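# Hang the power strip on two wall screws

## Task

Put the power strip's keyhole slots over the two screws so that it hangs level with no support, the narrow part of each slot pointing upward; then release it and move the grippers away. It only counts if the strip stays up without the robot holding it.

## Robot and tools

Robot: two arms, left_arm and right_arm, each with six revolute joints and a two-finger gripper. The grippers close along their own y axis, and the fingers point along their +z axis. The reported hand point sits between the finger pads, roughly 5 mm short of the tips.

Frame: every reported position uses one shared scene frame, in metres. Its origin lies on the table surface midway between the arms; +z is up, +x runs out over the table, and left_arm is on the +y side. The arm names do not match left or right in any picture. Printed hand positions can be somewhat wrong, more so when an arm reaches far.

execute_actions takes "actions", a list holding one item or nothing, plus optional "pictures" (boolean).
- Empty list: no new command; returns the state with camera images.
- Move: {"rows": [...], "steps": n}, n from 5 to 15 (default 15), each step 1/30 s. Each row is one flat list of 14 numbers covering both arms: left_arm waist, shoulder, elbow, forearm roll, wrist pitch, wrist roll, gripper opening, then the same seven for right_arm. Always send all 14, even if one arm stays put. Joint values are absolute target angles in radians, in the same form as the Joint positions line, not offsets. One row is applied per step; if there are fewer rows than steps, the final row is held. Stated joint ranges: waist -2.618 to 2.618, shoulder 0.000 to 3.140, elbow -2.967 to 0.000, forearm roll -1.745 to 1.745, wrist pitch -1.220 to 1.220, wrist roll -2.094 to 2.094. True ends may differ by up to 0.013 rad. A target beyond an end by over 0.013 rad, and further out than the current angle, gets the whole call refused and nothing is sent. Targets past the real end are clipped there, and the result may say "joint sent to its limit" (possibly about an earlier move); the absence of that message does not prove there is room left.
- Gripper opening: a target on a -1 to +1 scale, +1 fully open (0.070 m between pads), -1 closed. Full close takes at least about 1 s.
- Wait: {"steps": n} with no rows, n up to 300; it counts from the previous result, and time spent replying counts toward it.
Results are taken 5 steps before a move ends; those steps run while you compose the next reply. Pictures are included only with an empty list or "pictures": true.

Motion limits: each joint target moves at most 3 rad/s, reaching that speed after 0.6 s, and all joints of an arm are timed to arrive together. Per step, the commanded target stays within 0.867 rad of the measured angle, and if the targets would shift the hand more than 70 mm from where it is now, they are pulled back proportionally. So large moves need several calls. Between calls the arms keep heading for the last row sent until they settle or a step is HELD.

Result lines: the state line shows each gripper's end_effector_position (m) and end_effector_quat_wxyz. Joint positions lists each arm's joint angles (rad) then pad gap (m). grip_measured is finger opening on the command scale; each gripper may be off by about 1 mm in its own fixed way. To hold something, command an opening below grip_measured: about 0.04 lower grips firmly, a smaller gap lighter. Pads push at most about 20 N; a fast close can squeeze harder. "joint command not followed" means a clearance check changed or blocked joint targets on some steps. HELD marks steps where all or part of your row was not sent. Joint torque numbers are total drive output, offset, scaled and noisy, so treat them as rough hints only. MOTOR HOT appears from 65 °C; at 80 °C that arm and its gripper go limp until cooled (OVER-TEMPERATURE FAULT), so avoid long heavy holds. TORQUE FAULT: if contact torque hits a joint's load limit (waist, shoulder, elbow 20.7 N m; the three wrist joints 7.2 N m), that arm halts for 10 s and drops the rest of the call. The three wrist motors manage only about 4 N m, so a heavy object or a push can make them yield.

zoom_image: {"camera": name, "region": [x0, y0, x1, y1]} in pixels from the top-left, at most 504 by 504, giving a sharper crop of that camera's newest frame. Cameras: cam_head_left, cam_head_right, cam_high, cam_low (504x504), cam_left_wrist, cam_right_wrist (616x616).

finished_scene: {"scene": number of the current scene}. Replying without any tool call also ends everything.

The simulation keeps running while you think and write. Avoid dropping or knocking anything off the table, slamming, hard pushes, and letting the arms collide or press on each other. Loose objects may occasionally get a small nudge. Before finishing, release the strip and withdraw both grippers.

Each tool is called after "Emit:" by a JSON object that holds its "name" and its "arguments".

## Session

Emit:
{"name": "execute_actions", "arguments": {"actions": []}}

Scene clock: 0.00 s of 5050.00 s.
left_arm: end_effector_position=(+0.1815, +0.4018, +0.2368) grip_measured=+1.00 end_effector_quat_wxyz=(-0.152, +0.874, -0.093, +0.453) | right_arm: end_effector_position=(+0.1989, -0.0198, +0.1394) grip_measured=+0.98 end_effector_quat_wxyz=(+0.363, -0.189, +0.912, +0.000)
Joint positions: left_arm=[ 1.284  1.062 -0.764 -1.03   1.117 -1.178  0.07 ] | right_arm=[ 1.564  1.502 -0.899 -0.883  0.936  1.471  0.069]
Joint torques (N m, as the arm reports them, + toward a larger angle): no reading

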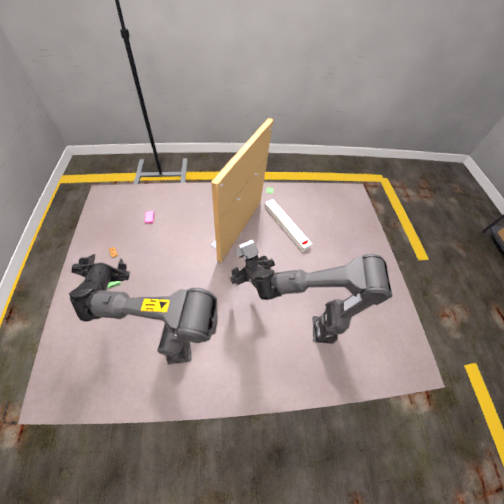

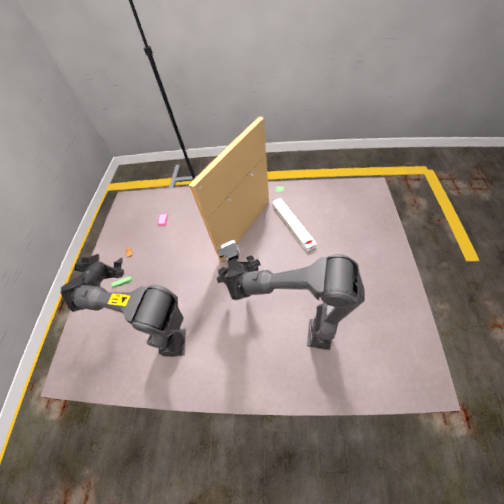

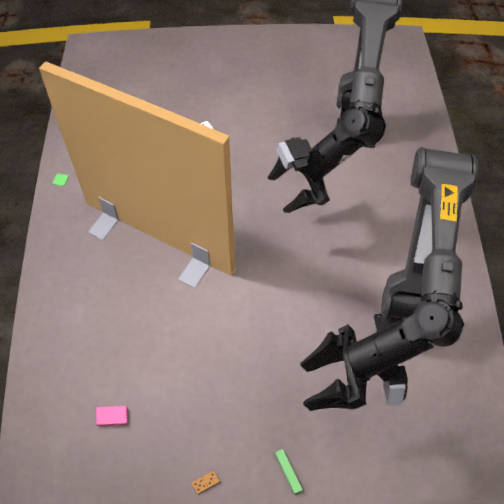

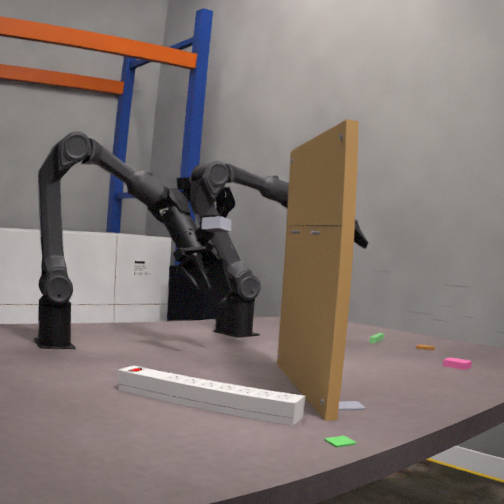

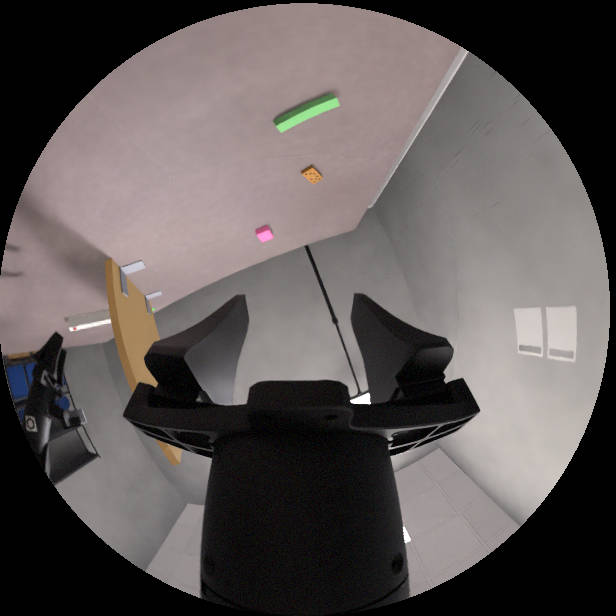

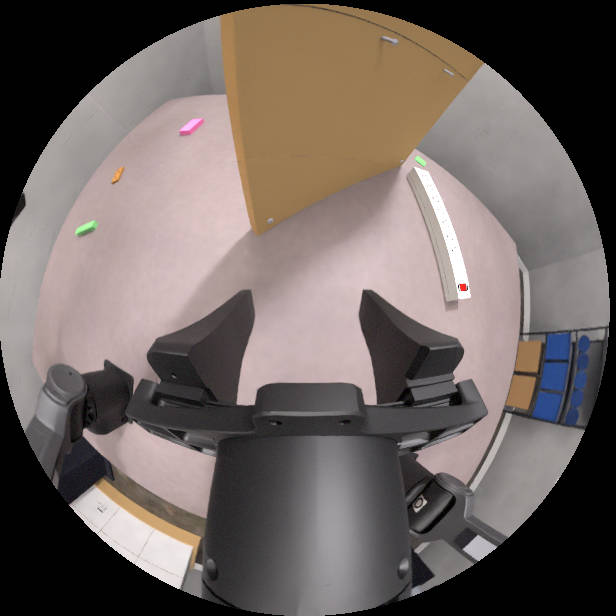

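Emit:
{"name": "zoom_image", "arguments": {"camera": "cam_head_left", "region": [200, 170, 330, 270]}}

Emit:
{"name": "zoom_image", "arguments": {"camera": "cam_right_wrist", "region": [380, 150, 500, 310]}}

Emit:
{"name": "zoom_image", "arguments": {"camera": "cam_low", "region": [110, 340, 320, 430]}}

Region (200, 170, 330, 270) of cam_head_left's 504x504 image, scaled by 3.877, with more detail than that image has; it fills the top 388 rows of this view, and the rest is white.

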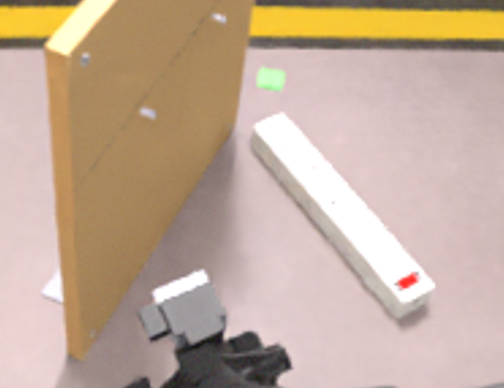

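Region (380, 150, 500, 310) of cam_right_wrist's 616x616 image, scaled by 3.150, with more detail than that image has; it fills the left 378 columns of this view, and the rest is white.

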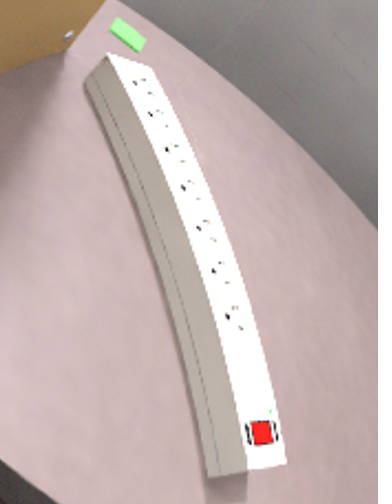

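Region (110, 340, 320, 430) of cam_low's 504x504 image, scaled by 2.400, with more detail than that image has; it fills the top 216 rows of this view, and the rest is white.

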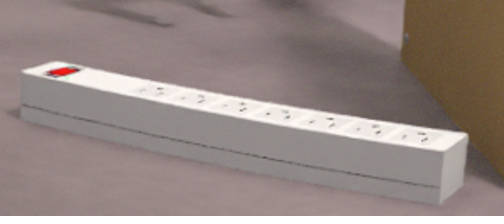

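Emit:
{"name": "execute_actions", "arguments": {"actions": [{"rows":[[1.284,1.062,-0.764,-1.03,1.117,-1.178,1,0.55,1.6,-1.2,0,1.15,-0.2,1]],"steps":15}]}}

Emit:
{"name": "execute_actions", "arguments": {"actions": [{"rows":[[1.284,1.062,-0.764,-1.03,1.117,-1.178,1,0.55,1.6,-1.2,0,1.15,-0.2,1],[1.284,1.062,-0.764,-1.03,1.117,-1.178,1,0.55,1.6,-1.2,0,1.15,-0.2,1],[1.284,1.062,-0.764,-1.03,1.117,-1.178,1,0.55,1.6,-1.2,0,1.15,-0.2,1],[1.284,1.062,-0.764,-1.03,1.117,-1.178,1,0.55,1.6,-1.2,0,1.15,-0.2,1],[1.284,1.062,-0.764,-1.03,1.117,-1.178,1,0.55,1.6,-1.2,0,1.15,-0.2,1],[1.284,1.062,-0.764,-1.03,1.117,-1.178,1,0.339,2.074,-1.777,0,1.2,-0.37,1]],"steps":15}]}}

Emit:
{"name": "execute_actions", "arguments": {"actions": [{"steps":25}], "pictures": true}}

Scene clock: 2.80 s of 5050.00 s.
left_arm: end_effector_position=(+0.1814, +0.4018, +0.2368) grip_measured=+1.00 end_effector_quat_wxyz=(-0.152, +0.874, -0.093, +0.453) | right_arm: end_effector_position=(+0.2371, -0.0718, +0.1271) grip_measured=+0.98 end_effector_quat_wxyz=(+0.265, -0.105, +0.957, -0.058)
Joint positions: left_arm=[ 1.284  1.062 -0.764 -1.03   1.117 -1.178  0.07 ] | right_arm=[ 1.293  1.531 -0.988 -0.62   1.     1.198  0.069]
Joint torques (N m, as the arm reports them, + toward a larger angle): left_arm=[-0.37 -1.71 -6.41 -0.69 -0.11  0.07] | right_arm=[-2.68 -2.78 -4.31 -0.63  0.24 -0.43]
Steps of this call (steps 1 to 74: nothing new was sent; steps 75 to 84: the first 10 steps of this action). Readings (joint positions):
75: left_arm=[1.284 1.062 -0.764 -1.030 1.117 -1.178] | right_arm=[1.563 1.502 -0.899 -0.882 0.936 1.470]
76: left_arm=[1.284 1.062 -0.764 -1.030 1.117 -1.178] | right_arm=[1.556 1.502 -0.901 -0.875 0.937 1.463]
78: left_arm=[1.284 1.062 -0.764 -1.030 1.117 -1.178] | right_arm=[1.524 1.506 -0.912 -0.843 0.945 1.430]
82: left_arm=[1.284 1.062 -0.764 -1.030 1.117 -1.178] | right_arm=[1.392 1.521 -0.957 -0.713 0.978 1.298]
84: the state above

Scene clock: 3.30 s of 5050.00 s.
left_arm: end_effector_position=(+0.1814, +0.4019, +0.2367) grip_measured=+1.00 end_effector_quat_wxyz=(-0.152, +0.874, -0.093, +0.452) | right_arm: end_effector_position=(+0.3109, -0.1672, +0.1267) grip_measured=+0.98 end_effector_quat_wxyz=(+0.073, -0.213, +0.974, -0.032)
Joint positions: left_arm=[ 1.284  1.062 -0.764 -1.03   1.117 -1.178  0.07 ] | right_arm=[ 0.644  1.64  -1.24  -0.108  1.133  0.066  0.069]
Joint torques (N m, as the arm reports them, + toward a larger angle): left_arm=[-0.14 -1.92 -6.04 -0.73 -0.12  0.09] | right_arm=[-1.42 -2.22 -5.97 -0.16 -0.06  0.24]
Steps of this call (steps 1 to 5: the last 5 steps of your previous action; steps 6 to 15: the first 10 steps of this action). Readings (joint positions):
6: left_arm=[1.284 1.062 -0.764 -1.030 1.117 -1.178] | right_arm=[0.967 1.561 -1.081 -0.350 1.066 0.768]
7: left_arm=[1.284 1.062 -0.764 -1.030 1.117 -1.178] | right_arm=[0.918 1.566 -1.095 -0.309 1.075 0.677]
9: left_arm=[1.284 1.062 -0.764 -1.030 1.117 -1.178] | right_arm=[0.833 1.573 -1.118 -0.239 1.092 0.491]
13: left_arm=[1.284 1.062 -0.764 -1.030 1.117 -1.178] | right_arm=[0.700 1.601 -1.177 -0.136 1.121 0.185]
15: the state above

Scene clock: 4.13 s of 5050.00 s.
left_arm: end_effector_position=(+0.1813, +0.4019, +0.2368) grip_measured=+1.00 end_effector_quat_wxyz=(-0.153, +0.874, -0.093, +0.452) | right_arm: end_effector_position=(+0.4543, -0.2252, +0.1022) grip_measured=+0.98 end_effector_quat_wxyz=(+0.080, -0.257, +0.963, -0.009)
Joint positions: left_arm=[ 1.284  1.062 -0.764 -1.03   1.117 -1.178  0.07 ] | right_arm=[ 0.339  2.074 -1.778  0.     1.2   -0.37   0.069]
Joint torques (N m, as the arm reports them, + toward a larger angle): left_arm=[-0.11 -2.06 -5.94 -0.73 -0.11  0.09] | right_arm=[-0.34 -6.28 -3.89  0.28 -0.04  0.08]
Kept back: nothing.
Steps of this call (steps 1 to 5: the last 5 steps of your previous action; steps 6 to 25: the robot went on to your last target). Readings (joint positions):
1: left_arm=[1.284 1.062 -0.764 -1.030 1.117 -1.178] | right_arm=[0.618 1.667 -1.279 -0.096 1.139 0.014]
2: left_arm=[1.284 1.062 -0.764 -1.030 1.117 -1.178] | right_arm=[0.592 1.698 -1.324 -0.086 1.145 -0.032]
4: left_arm=[1.284 1.062 -0.764 -1.030 1.117 -1.178] | right_arm=[0.540 1.773 -1.421 -0.069 1.155 -0.107]
8: left_arm=[1.284 1.062 -0.764 -1.030 1.117 -1.178] | right_arm=[0.437 1.929 -1.603 -0.034 1.178 -0.241]
25: the state above

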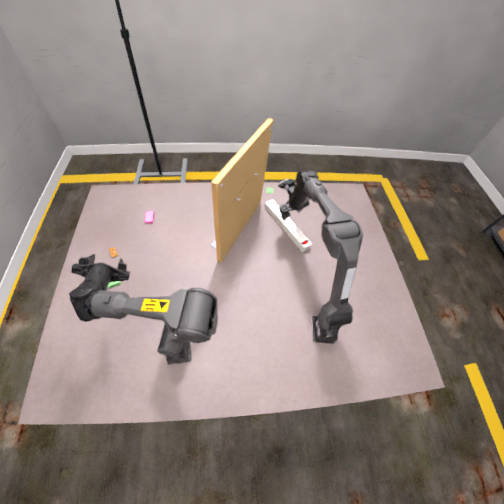

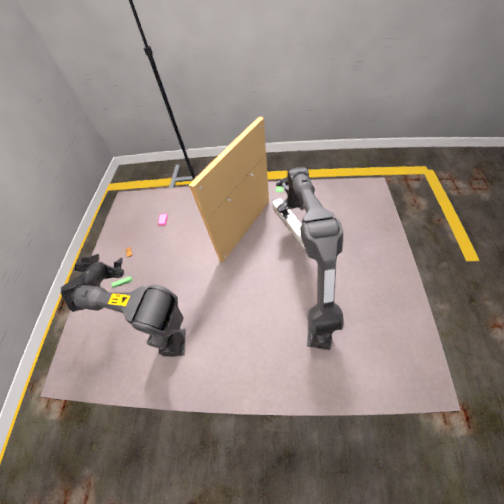

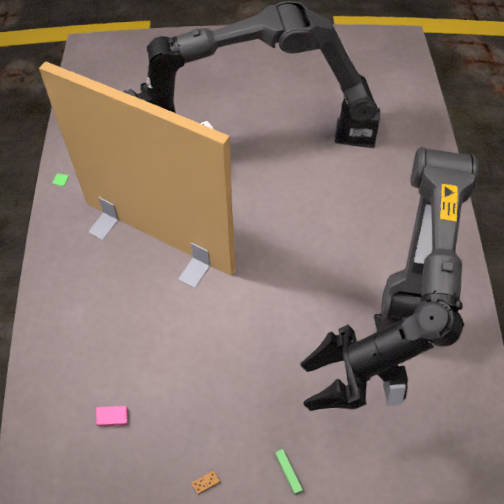

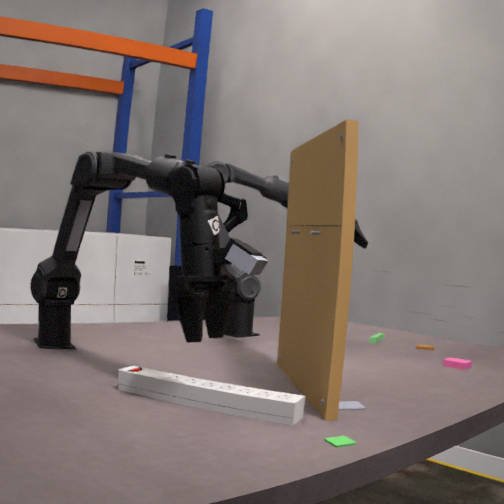

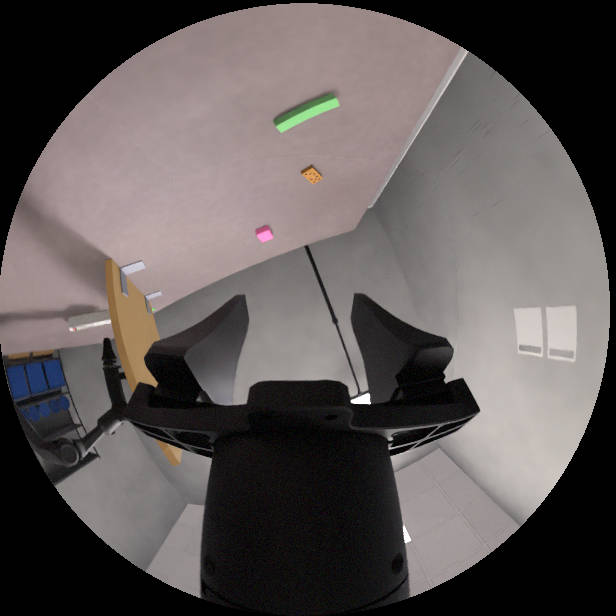

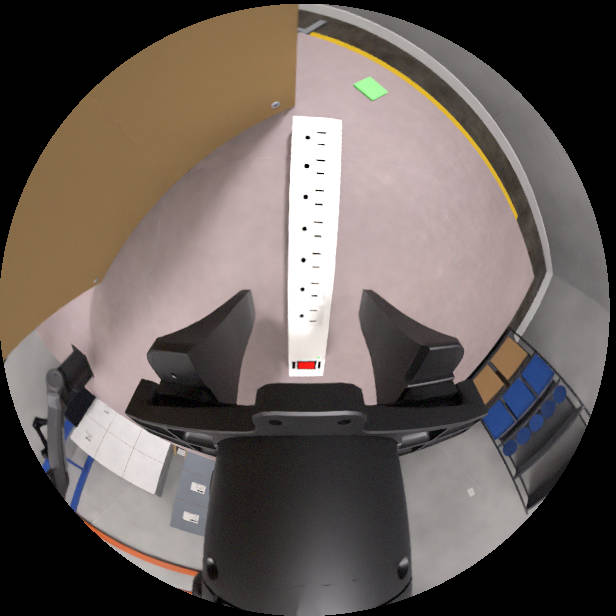

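Emit:
{"name": "execute_actions", "arguments": {"actions": [{"rows":[[1.284,1.062,-0.764,-1.03,1.117,-1.178,1,0.327,2.12,-1.795,0,1.2,-0.343,1],[1.284,1.062,-0.764,-1.03,1.117,-1.178,1,0.327,2.12,-1.795,0,1.2,-0.343,1],[1.284,1.062,-0.764,-1.03,1.117,-1.178,1,0.327,2.12,-1.795,0,1.2,-0.343,1],[1.284,1.062,-0.764,-1.03,1.117,-1.178,1,0.327,2.308,-1.86,0,1.21,-0.343,1]],"steps":15}]}}

Emit:
{"name": "execute_actions", "arguments": {"actions": [{"steps":12}], "pictures": true}}

Scene clock: 5.67 s of 5050.00 s.
left_arm: end_effector_position=(+0.1813, +0.4018, +0.2368) grip_measured=+1.00 end_effector_quat_wxyz=(-0.153, +0.874, -0.093, +0.452) | right_arm: end_effector_position=(+0.4600, -0.2297, +0.0238) grip_measured=+0.98 end_effector_quat_wxyz=(+0.007, -0.239, +0.971, -0.001)
Joint positions: left_arm=[ 1.284  1.062 -0.764 -1.03   1.117 -1.178  0.07 ] | right_arm=[ 0.328  2.286 -1.848  0.     1.206 -0.343  0.069]
Joint torques (N m, as the arm reports them, + toward a larger angle): left_arm=[-0.12 -2.04 -5.9  -0.73 -0.11  0.09] | right_arm=[-1.48 -8.18 -5.56  0.15  0.1   0.09]
Steps of this call (steps 1 to 15: the robot went on to your last target; steps 16 to 36: nothing new was sent; steps 37 to 46: the first 10 steps of this action). Readings (joint positions):
37: left_arm=[1.284 1.062 -0.764 -1.030 1.117 -1.178] | right_arm=[0.339 2.075 -1.777 0.000 1.200 -0.369]
38: left_arm=[1.284 1.062 -0.764 -1.030 1.117 -1.178] | right_arm=[0.338 2.080 -1.779 0.000 1.200 -0.366]
40: left_arm=[1.284 1.062 -0.764 -1.030 1.117 -1.178] | right_arm=[0.332 2.110 -1.791 0.000 1.200 -0.349]
44: left_arm=[1.284 1.062 -0.764 -1.030 1.117 -1.178] | right_arm=[0.328 2.233 -1.834 0.000 1.201 -0.343]
46: the state above

Scene clock: 6.07 s of 5050.00 s.
left_arm: end_effector_position=(+0.1813, +0.4018, +0.2368) grip_measured=+1.00 end_effector_quat_wxyz=(-0.153, +0.874, -0.093, +0.452) | right_arm: end_effector_position=(+0.4605, -0.2298, +0.0166) grip_measured=+0.98 end_effector_quat_wxyz=(+0.000, -0.239, +0.971, -0.000)
Joint positions: left_arm=[ 1.284  1.062 -0.764 -1.03   1.117 -1.178  0.07 ] | right_arm=[ 0.327  2.308 -1.86   0.     1.21  -0.343  0.069]
Joint torques (N m, as the arm reports them, + toward a larger angle): left_arm=[-0.11 -1.99 -5.95 -0.75 -0.12  0.08] | right_arm=[-1.5  -6.76 -4.72  0.12  0.16  0.1 ]
Kept back: nothing.
Steps of this call (steps 1 to 5: the last 5 steps of your previous action; steps 6 to 12: the robot went on to your last target). Readings (joint positions):
1: left_arm=[1.284 1.062 -0.764 -1.030 1.117 -1.178] | right_arm=[0.328 2.301 -1.853 0.000 1.208 -0.343]
2: left_arm=[1.284 1.062 -0.764 -1.030 1.117 -1.178] | right_arm=[0.327 2.310 -1.856 0.000 1.209 -0.343]
4: left_arm=[1.284 1.062 -0.764 -1.030 1.117 -1.178] | right_arm=[0.327 2.311 -1.859 0.000 1.210 -0.343]
8: left_arm=[1.284 1.062 -0.764 -1.030 1.117 -1.178] | right_arm=[0.327 2.308 -1.860 0.000 1.210 -0.343]
12: the state above

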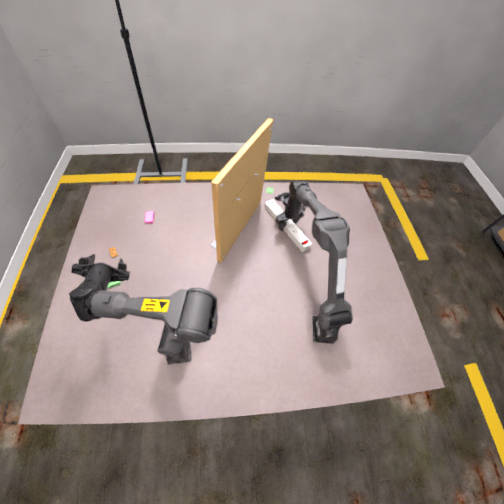

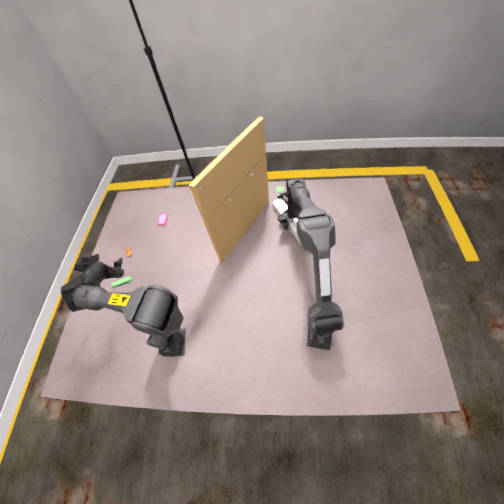

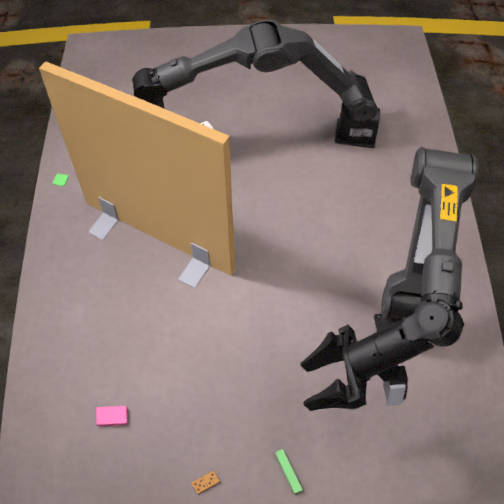

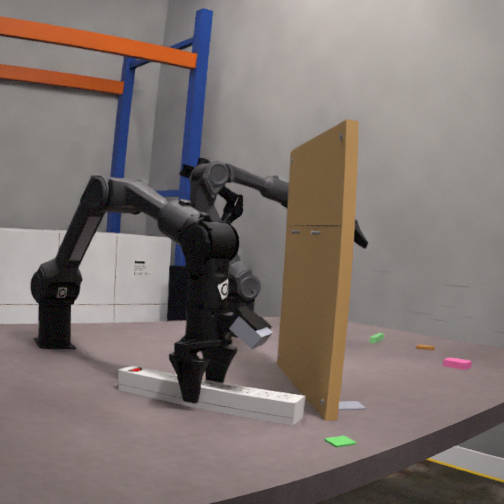

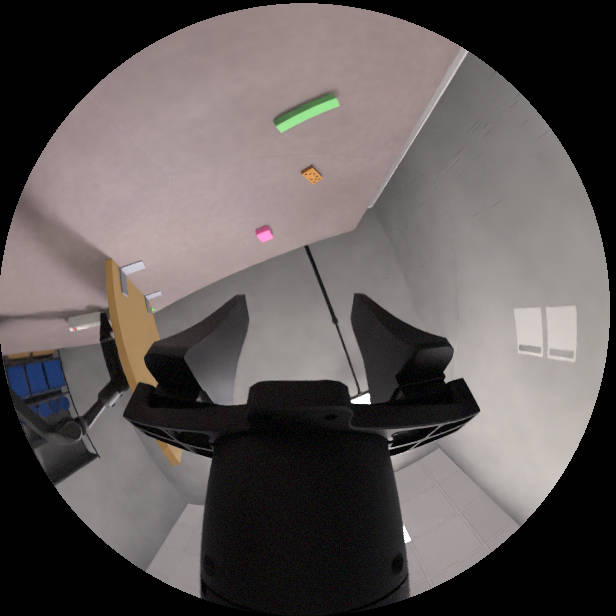

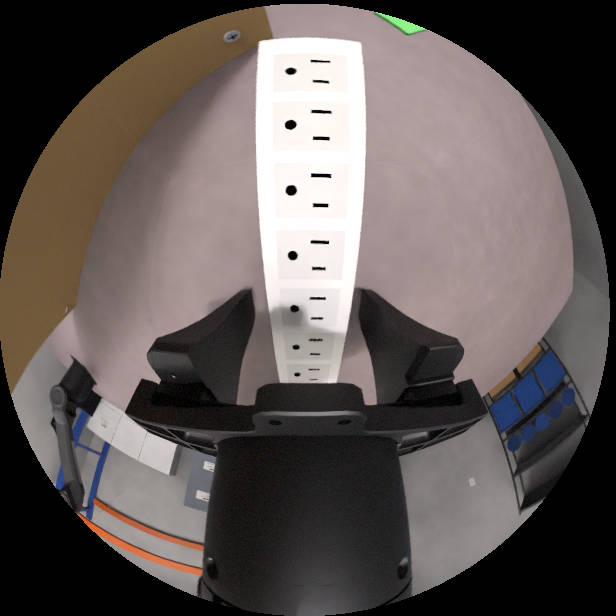

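Emit:
{"name": "execute_actions", "arguments": {"actions": [{"rows":[[1.284,1.062,-0.764,-1.03,1.117,-1.178,1,0.327,2.308,-1.86,0,1.21,-0.343,0.4],[1.284,1.062,-0.764,-1.03,1.117,-1.178,1,0.327,2.308,-1.86,0,1.21,-0.343,0.4],[1.284,1.062,-0.764,-1.03,1.117,-1.178,1,0.327,2.308,-1.86,0,1.21,-0.343,0.4],[1.284,1.062,-0.764,-1.03,1.117,-1.178,1,0.327,2.308,-1.86,0,1.21,-0.343,0.4],[1.284,1.062,-0.764,-1.03,1.117,-1.178,1,0.327,2.308,-1.86,0,1.21,-0.343,0.4],[1.284,1.062,-0.764,-1.03,1.117,-1.178,1,0.327,2.308,-1.86,0,1.21,-0.343,0.4],[1.284,1.062,-0.764,-1.03,1.117,-1.178,1,0.327,2.308,-1.86,0,1.21,-0.343,0.4],[1.284,1.062,-0.764,-1.03,1.117,-1.178,1,0.327,2.308,-1.86,0,1.21,-0.343,0.4],[1.284,1.062,-0.764,-1.03,1.117,-1.178,1,0.327,2.308,-1.86,0,1.21,-0.343,0.4],[1.284,1.062,-0.764,-1.03,1.117,-1.178,1,0.327,2.308,-1.86,0,1.21,-0.343,0.36],[1.284,1.062,-0.764,-1.03,1.117,-1.178,1,0.327,2.308,-1.86,0,1.21,-0.343,0.32],[1.284,1.062,-0.764,-1.03,1.117,-1.178,1,0.327,2.308,-1.86,0,1.21,-0.343,0.28],[1.284,1.062,-0.764,-1.03,1.117,-1.178,1,0.327,2.308,-1.86,0,1.21,-0.343,0.24],[1.284,1.062,-0.764,-1.03,1.117,-1.178,1,0.327,2.308,-1.86,0,1.21,-0.343,0.2],[1.284,1.062,-0.764,-1.03,1.117,-1.178,1,0.327,2.308,-1.86,0,1.21,-0.343,0.17]],"steps":15}]}}

Emit:
{"name": "execute_actions", "arguments": {"actions": [{"steps":9}]}}

Scene clock: 6.83 s of 5050.00 s.
left_arm: end_effector_position=(+0.1813, +0.4018, +0.2368) grip_measured=+1.00 end_effector_quat_wxyz=(-0.153, +0.874, -0.093, +0.452) | right_arm: end_effector_position=(+0.4604, -0.2299, +0.0166) grip_measured=+0.36 end_effector_quat_wxyz=(+0.000, -0.239, +0.971, -0.000)
Joint positions: left_arm=[ 1.284  1.062 -0.764 -1.03   1.117 -1.178  0.07 ] | right_arm=[ 0.327  2.308 -1.86   0.     1.21  -0.343  0.048]
Joint torques (N m, as the arm reports them, + toward a larger angle): left_arm=[-0.1  -2.03 -5.95 -0.74 -0.11  0.08] | right_arm=[-1.44 -6.06 -4.44  0.06  0.16  0.1 ]
Steps of this call (steps 1 to 13: the robot went on to your last target; steps 14 to 23: the first 10 steps of this action). Readings (joint positions):
14: left_arm=[1.284 1.062 -0.764 -1.030 1.117 -1.178] | right_arm=[0.327 2.308 -1.860 0.000 1.210 -0.343]
15: left_arm=[1.284 1.062 -0.764 -1.030 1.117 -1.178] | right_arm=[0.327 2.308 -1.860 0.000 1.210 -0.343]
17: left_arm=[1.284 1.062 -0.764 -1.030 1.117 -1.178] | right_arm=[0.327 2.308 -1.860 0.000 1.210 -0.343]
21: left_arm=[1.284 1.062 -0.764 -1.030 1.117 -1.178] | right_arm=[0.327 2.308 -1.860 0.000 1.210 -0.343]
23: the state above

Scene clock: 7.13 s of 5050.00 s.
left_arm: end_effector_position=(+0.1813, +0.4018, +0.2368) grip_measured=+1.00 end_effector_quat_wxyz=(-0.153, +0.874, -0.093, +0.452) | right_arm: end_effector_position=(+0.4605, -0.2303, +0.0166) grip_measured=+0.21 end_effector_quat_wxyz=(+0.000, -0.239, +0.971, -0.000)
Joint positions: left_arm=[ 1.284  1.062 -0.764 -1.03   1.117 -1.178  0.07 ] | right_arm=[ 0.326  2.308 -1.86  -0.001  1.21  -0.343  0.042]
Joint torques (N m, as the arm reports them, + toward a larger angle): left_arm=[-0.16 -2.02 -5.96 -0.74 -0.11  0.08] | right_arm=[-0.72 -5.8  -4.32  0.35  0.15  0.07]
Kept back: nothing.
Steps of this call (steps 1 to 5: the last 5 steps of your previous action; steps 6 to 9: the robot went on to your last target). Readings (joint positions):
1: left_arm=[1.284 1.062 -0.764 -1.030 1.117 -1.178] | right_arm=[0.327 2.308 -1.860 0.000 1.210 -0.343]
2: left_arm=[1.284 1.062 -0.764 -1.030 1.117 -1.178] | right_arm=[0.327 2.308 -1.860 -0.000 1.210 -0.343]
4: left_arm=[1.284 1.062 -0.764 -1.030 1.117 -1.178] | right_arm=[0.326 2.308 -1.860 -0.001 1.210 -0.343]
8: left_arm=[1.284 1.062 -0.764 -1.030 1.117 -1.178] | right_arm=[0.326 2.308 -1.860 -0.001 1.210 -0.343]
9: the state above

Emit:
{"name": "execute_actions", "arguments": {"actions": [{"rows":[[1.284,1.062,-0.764,-1.03,1.117,-1.178,1,0.32,2.15,-1.76,0,1.2,-0.343,0.16],[1.284,1.062,-0.764,-1.03,1.117,-1.178,1,0.32,2.15,-1.76,0,1.2,-0.343,0.16],[1.284,1.062,-0.764,-1.03,1.117,-1.178,1,0.32,2.15,-1.76,0,1.2,-0.343,0.16],[1.284,1.062,-0.764,-1.03,1.117,-1.178,1,0.32,2.15,-1.76,0,1.2,-0.343,0.16],[1.284,1.062,-0.764,-1.03,1.117,-1.178,1,0.32,2.15,-1.76,0,1.2,-0.343,0.16],[1.284,1.062,-0.764,-1.03,1.117,-1.178,1,0.32,2.15,-1.76,0,1.2,-0.343,0.16],[1.284,1.062,-0.764,-1.03,1.117,-1.178,1,0.2,1.75,-1.45,0,1.1,-0.9,0.16]],"steps":15}]}}

Emit:
{"name": "execute_actions", "arguments": {"actions": [{"rows":[[1.284,1.062,-0.764,-1.03,1.117,-1.178,1,0.2,1.75,-1.45,0,1.1,-0.9,0.16],[1.284,1.062,-0.764,-1.03,1.117,-1.178,1,0.2,1.75,-1.45,0,1.1,-0.9,0.16],[1.284,1.062,-0.764,-1.03,1.117,-1.178,1,0.2,1.75,-1.45,0,1.1,-0.9,0.16],[1.284,1.062,-0.764,-1.03,1.117,-1.178,1,0.0,1.369,-0.535,0,-0.747,-1.571,0.16]],"steps":15}]}}

Emit:
{"name": "execute_actions", "arguments": {"actions": [{"steps":40}], "pictures": true}}

Scene clock: 8.40 s of 5050.00 s.
left_arm: end_effector_position=(+0.1813, +0.4018, +0.2368) grip_measured=+1.00 end_effector_quat_wxyz=(-0.153, +0.874, -0.093, +0.452) | right_arm: end_effector_position=(+0.4407, -0.2390, +0.0814) grip_measured=+0.21 end_effector_quat_wxyz=(+0.049, -0.250, +0.967, -0.006)
Joint positions: left_arm=[ 1.284  1.062 -0.764 -1.03   1.117 -1.178  0.07 ] | right_arm=[ 0.312  2.08  -1.71   0.002  1.19  -0.382  0.042]
Joint torques (N m, as the arm reports them, + toward a larger angle): left_arm=[-0.16 -1.96 -5.94 -0.74 -0.1   0.09] | right_arm=[-2.15 -7.39 -3.65 -0.09 -0.33 -0.41]
Steps of this call (steps 1 to 15: the robot went on to your last target; steps 16 to 28: nothing new was sent; steps 29 to 38: the first 10 steps of this action). Readings (joint positions):
29: left_arm=[1.284 1.062 -0.764 -1.030 1.117 -1.178] | right_arm=[0.326 2.307 -1.860 -0.000 1.210 -0.343]
30: left_arm=[1.284 1.062 -0.764 -1.030 1.117 -1.178] | right_arm=[0.327 2.304 -1.855 0.000 1.209 -0.343]
32: left_arm=[1.284 1.062 -0.764 -1.030 1.117 -1.178] | right_arm=[0.327 2.277 -1.831 0.002 1.209 -0.343]
36: left_arm=[1.284 1.062 -0.764 -1.030 1.117 -1.178] | right_arm=[0.322 2.156 -1.761 0.002 1.200 -0.350]
38: the state above

Scene clock: 8.90 s of 5050.00 s.
left_arm: end_effector_position=(+0.1813, +0.4018, +0.2368) grip_measured=+1.00 end_effector_quat_wxyz=(-0.153, +0.874, -0.093, +0.452) | right_arm: end_effector_position=(+0.3821, -0.3096, +0.1440) grip_measured=+0.21 end_effector_quat_wxyz=(+0.142, -0.490, +0.855, -0.090)
Joint positions: left_arm=[ 1.284  1.062 -0.764 -1.03   1.117 -1.178  0.07 ] | right_arm=[ 0.146  1.64  -1.271 -0.001  0.951 -1.082  0.042]
Joint torques (N m, as the arm reports them, + toward a larger angle): left_arm=[-0.13 -2.   -5.92 -0.73 -0.11  0.09] | right_arm=[-1.3  -4.55 -3.28  0.17 -0.89 -0.02]
Steps of this call (steps 1 to 5: the last 5 steps of your previous action; steps 6 to 15: the first 10 steps of this action). Readings (joint positions):
6: left_arm=[1.284 1.062 -0.764 -1.030 1.117 -1.178] | right_arm=[0.256 1.872 -1.547 0.001 1.143 -0.610]
7: left_arm=[1.284 1.062 -0.764 -1.030 1.117 -1.178] | right_arm=[0.244 1.847 -1.528 0.000 1.135 -0.666]
9: left_arm=[1.284 1.062 -0.764 -1.030 1.117 -1.178] | right_arm=[0.226 1.805 -1.493 -0.001 1.120 -0.762]
13: left_arm=[1.284 1.062 -0.764 -1.030 1.117 -1.178] | right_arm=[0.176 1.697 -1.367 -0.001 1.030 -0.985]
15: the state above

Scene clock: 10.23 s of 5050.00 s.
left_arm: end_effector_position=(+0.1813, +0.4018, +0.2368) grip_measured=+1.00 end_effector_quat_wxyz=(-0.153, +0.874, -0.093, +0.452) | right_arm: end_effector_position=(+0.3990, -0.3688, +0.2530) grip_measured=+0.21 end_effector_quat_wxyz=(+0.451, -0.451, +0.545, -0.545)
Joint positions: left_arm=[ 1.284  1.062 -0.764 -1.03   1.117 -1.178  0.07 ] | right_arm=[ 0.     1.369 -0.535  0.    -0.746 -1.571  0.042]
Joint torques (N m, as the arm reports them, + toward a larger angle): left_arm=[-0.15 -2.   -5.92 -0.73 -0.1   0.08] | right_arm=[-1.42 -3.95 -5.68  0.32 -1.97  0.02]
Kept back: nothing.
Steps of this call (steps 1 to 5: the last 5 steps of your previous action; steps 6 to 40: the robot went on to your last target). Readings (joint positions):
1: left_arm=[1.284 1.062 -0.764 -1.030 1.117 -1.178] | right_arm=[0.132 1.615 -1.215 -0.001 0.904 -1.128]
2: left_arm=[1.284 1.062 -0.764 -1.030 1.117 -1.178] | right_arm=[0.119 1.590 -1.154 -0.001 0.851 -1.173]
4: left_arm=[1.284 1.062 -0.764 -1.030 1.117 -1.178] | right_arm=[0.093 1.543 -1.023 -0.001 0.730 -1.260]
8: left_arm=[1.284 1.062 -0.764 -1.030 1.117 -1.178] | right_arm=[0.057 1.477 -0.818 -0.001 0.421 -1.383]
40: the state above

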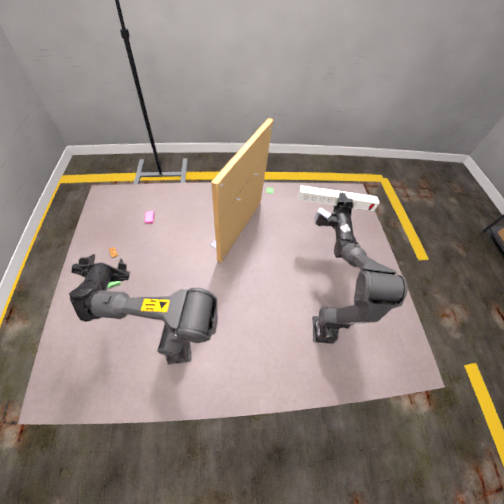

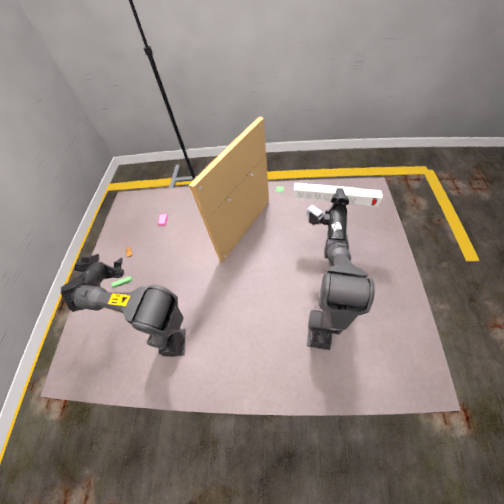

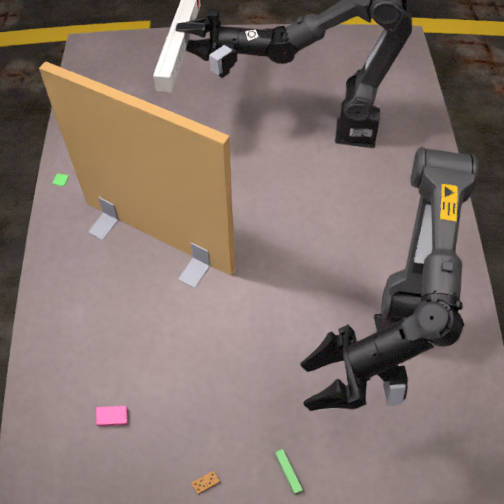

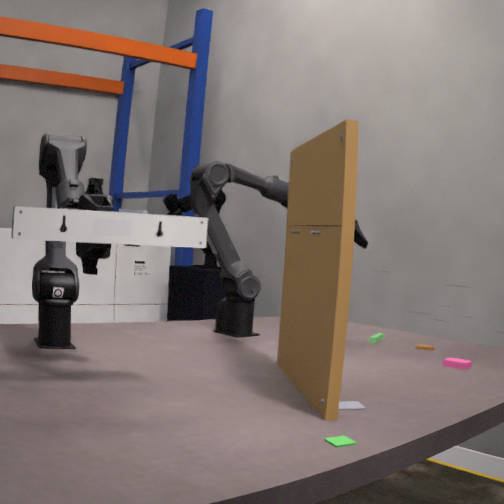

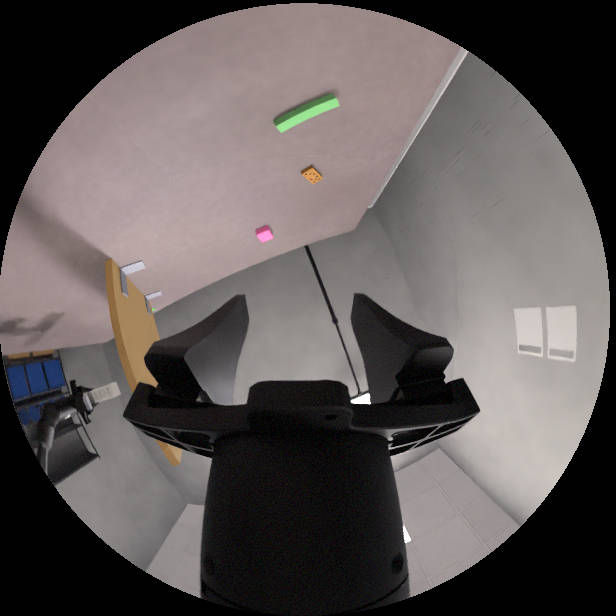

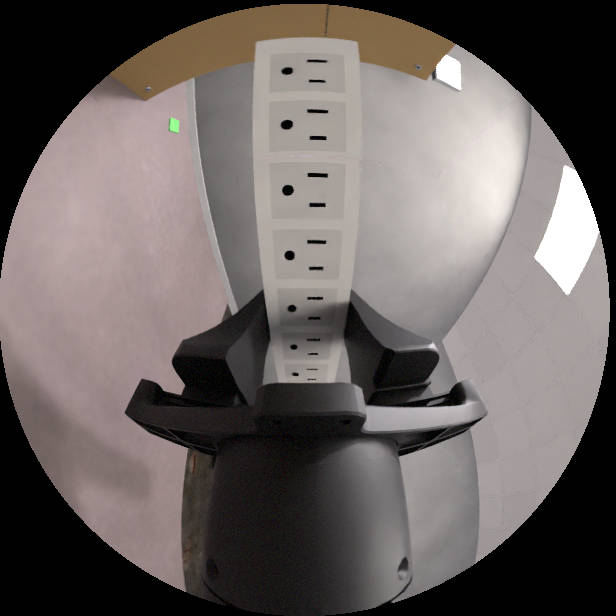

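Emit:
{"name": "zoom_image", "arguments": {"camera": "cam_low", "region": [5, 185, 220, 265]}}

Emit:
{"name": "zoom_image", "arguments": {"camera": "cam_low", "region": [140, 205, 350, 260]}}

Region (5, 185, 220, 265) of cam_low's 504x504 image, scaled by 2.344, with more detail than that image has; it fills the top 188 rows of this view, and the rest is white.

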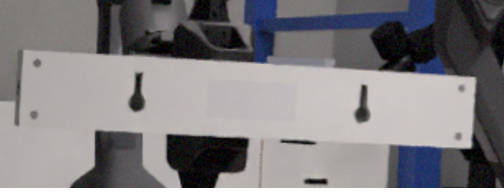

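Region (140, 205, 350, 260) of cam_low's 504x504 image, scaled by 2.400, with more detail than that image has; it fills the top 132 rows of this view, and the rest is white.

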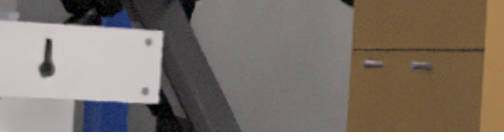

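Emit:
{"name": "execute_actions", "arguments": {"actions": [{"rows":[[1.284,1.062,-0.764,-1.03,1.117,-1.178,1,0.313,1.7787,-0.9082,-1.0487,-1.1064,-0.9095,0.16]],"steps":15}]}}

Emit:
{"name": "execute_actions", "arguments": {"actions": [{"steps":28}], "pictures": true}}

Scene clock: 11.20 s of 5050.00 s.
left_arm: end_effector_position=(+0.1813, +0.4018, +0.2368) grip_measured=+1.00 end_effector_quat_wxyz=(-0.153, +0.874, -0.093, +0.452) | right_arm: end_effector_position=(+0.4344, -0.2934, +0.2673) grip_measured=+0.21 end_effector_quat_wxyz=(+0.541, -0.506, +0.456, -0.493)
Joint positions: left_arm=[ 1.284  1.062 -0.764 -1.03   1.117 -1.178  0.07 ] | right_arm=[ 0.087  1.484 -0.639 -0.266 -0.85  -1.384  0.042]
Joint torques (N m, as the arm reports them, + toward a larger angle): left_arm=[-0.1  -1.98 -5.94 -0.74 -0.1   0.09] | right_arm=[-0.24 -3.76 -6.76  0.52 -2.03  0.19]
Steps of this call (steps 1 to 15: the robot went on to your last target; steps 16 to 19: nothing new was sent; steps 20 to 29: the first 10 steps of this action). Readings (joint positions):
20: left_arm=[1.284 1.062 -0.764 -1.030 1.117 -1.178] | right_arm=[0.000 1.369 -0.535 -0.001 -0.747 -1.570]
21: left_arm=[1.284 1.062 -0.764 -1.030 1.117 -1.178] | right_arm=[0.001 1.372 -0.536 -0.006 -0.750 -1.565]
23: left_arm=[1.284 1.062 -0.764 -1.030 1.117 -1.178] | right_arm=[0.012 1.388 -0.549 -0.038 -0.763 -1.540]
27: left_arm=[1.284 1.062 -0.764 -1.030 1.117 -1.178] | right_arm=[0.059 1.448 -0.606 -0.172 -0.818 -1.441]
29: the state above

Scene clock: 12.13 s of 5050.00 s.
left_arm: end_effector_position=(+0.1813, +0.4018, +0.2368) grip_measured=+1.00 end_effector_quat_wxyz=(-0.153, +0.874, -0.093, +0.452) | right_arm: end_effector_position=(+0.4088, -0.0695, +0.2298) grip_measured=+0.21 end_effector_quat_wxyz=(+0.680, -0.680, +0.195, -0.195)
Joint positions: left_arm=[ 1.284  1.062 -0.764 -1.03   1.117 -1.178  0.07 ] | right_arm=[ 0.313  1.779 -0.908 -1.048 -1.107 -0.909  0.042]
Joint torques (N m, as the arm reports them, + toward a larger angle): left_arm=[-0.11 -2.02 -5.94 -0.74 -0.1   0.09] | right_arm=[-1.4  -6.15 -6.32  2.13 -1.53 -0.02]
Kept back: nothing.
Steps of this call (steps 1 to 5: the last 5 steps of your previous action; steps 6 to 28: the robot went on to your last target). Readings (joint positions):
1: left_arm=[1.284 1.062 -0.764 -1.030 1.117 -1.178] | right_arm=[0.100 1.501 -0.654 -0.312 -0.864 -1.357]
2: left_arm=[1.284 1.062 -0.764 -1.030 1.117 -1.178] | right_arm=[0.113 1.518 -0.670 -0.358 -0.879 -1.330]
4: left_arm=[1.284 1.062 -0.764 -1.030 1.117 -1.178] | right_arm=[0.140 1.552 -0.701 -0.449 -0.909 -1.275]
8: left_arm=[1.284 1.062 -0.764 -1.030 1.117 -1.178] | right_arm=[0.192 1.620 -0.764 -0.630 -0.968 -1.165]
28: the state above

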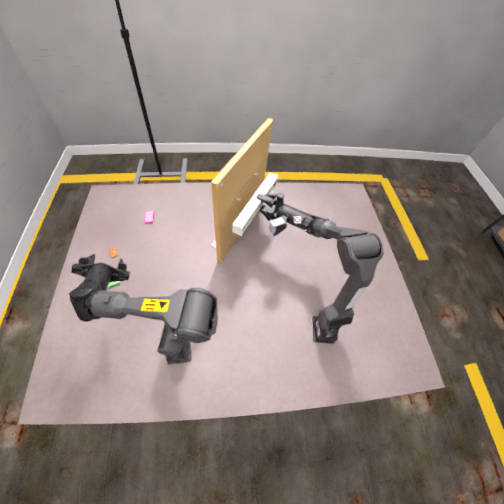

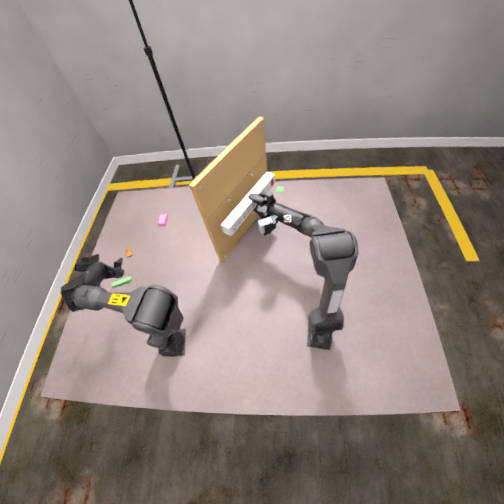

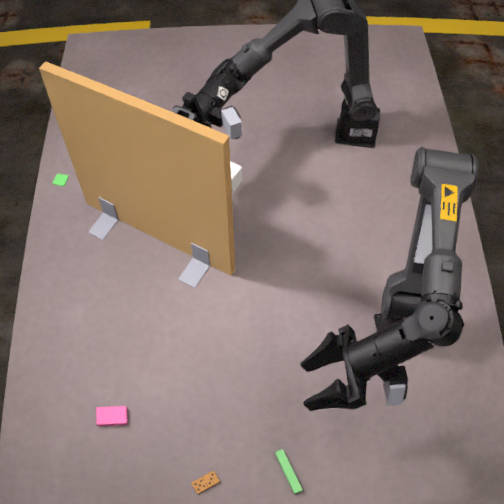

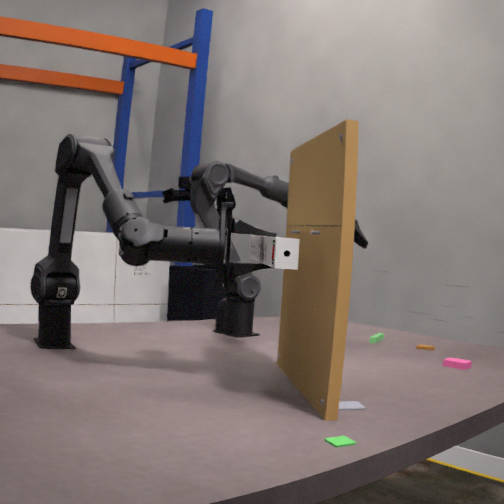

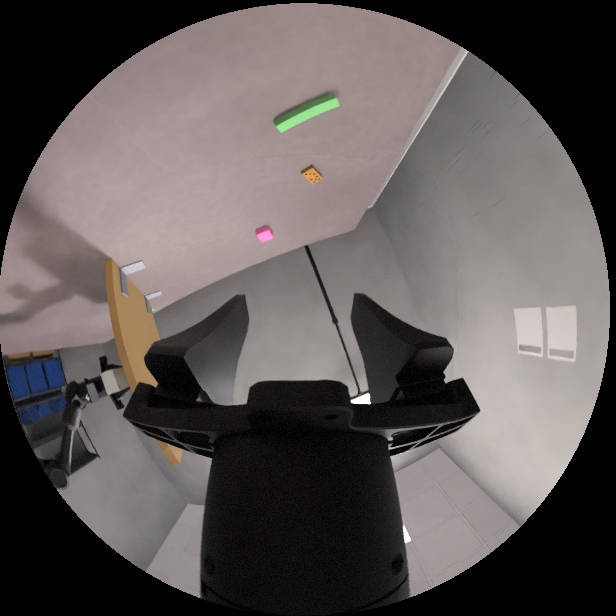

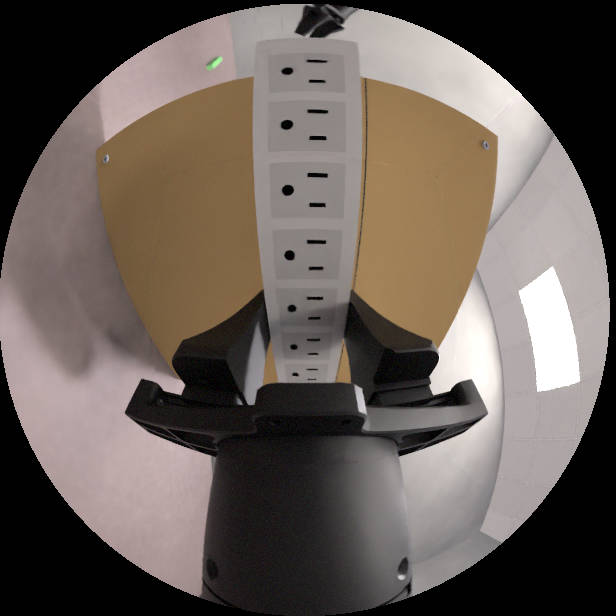

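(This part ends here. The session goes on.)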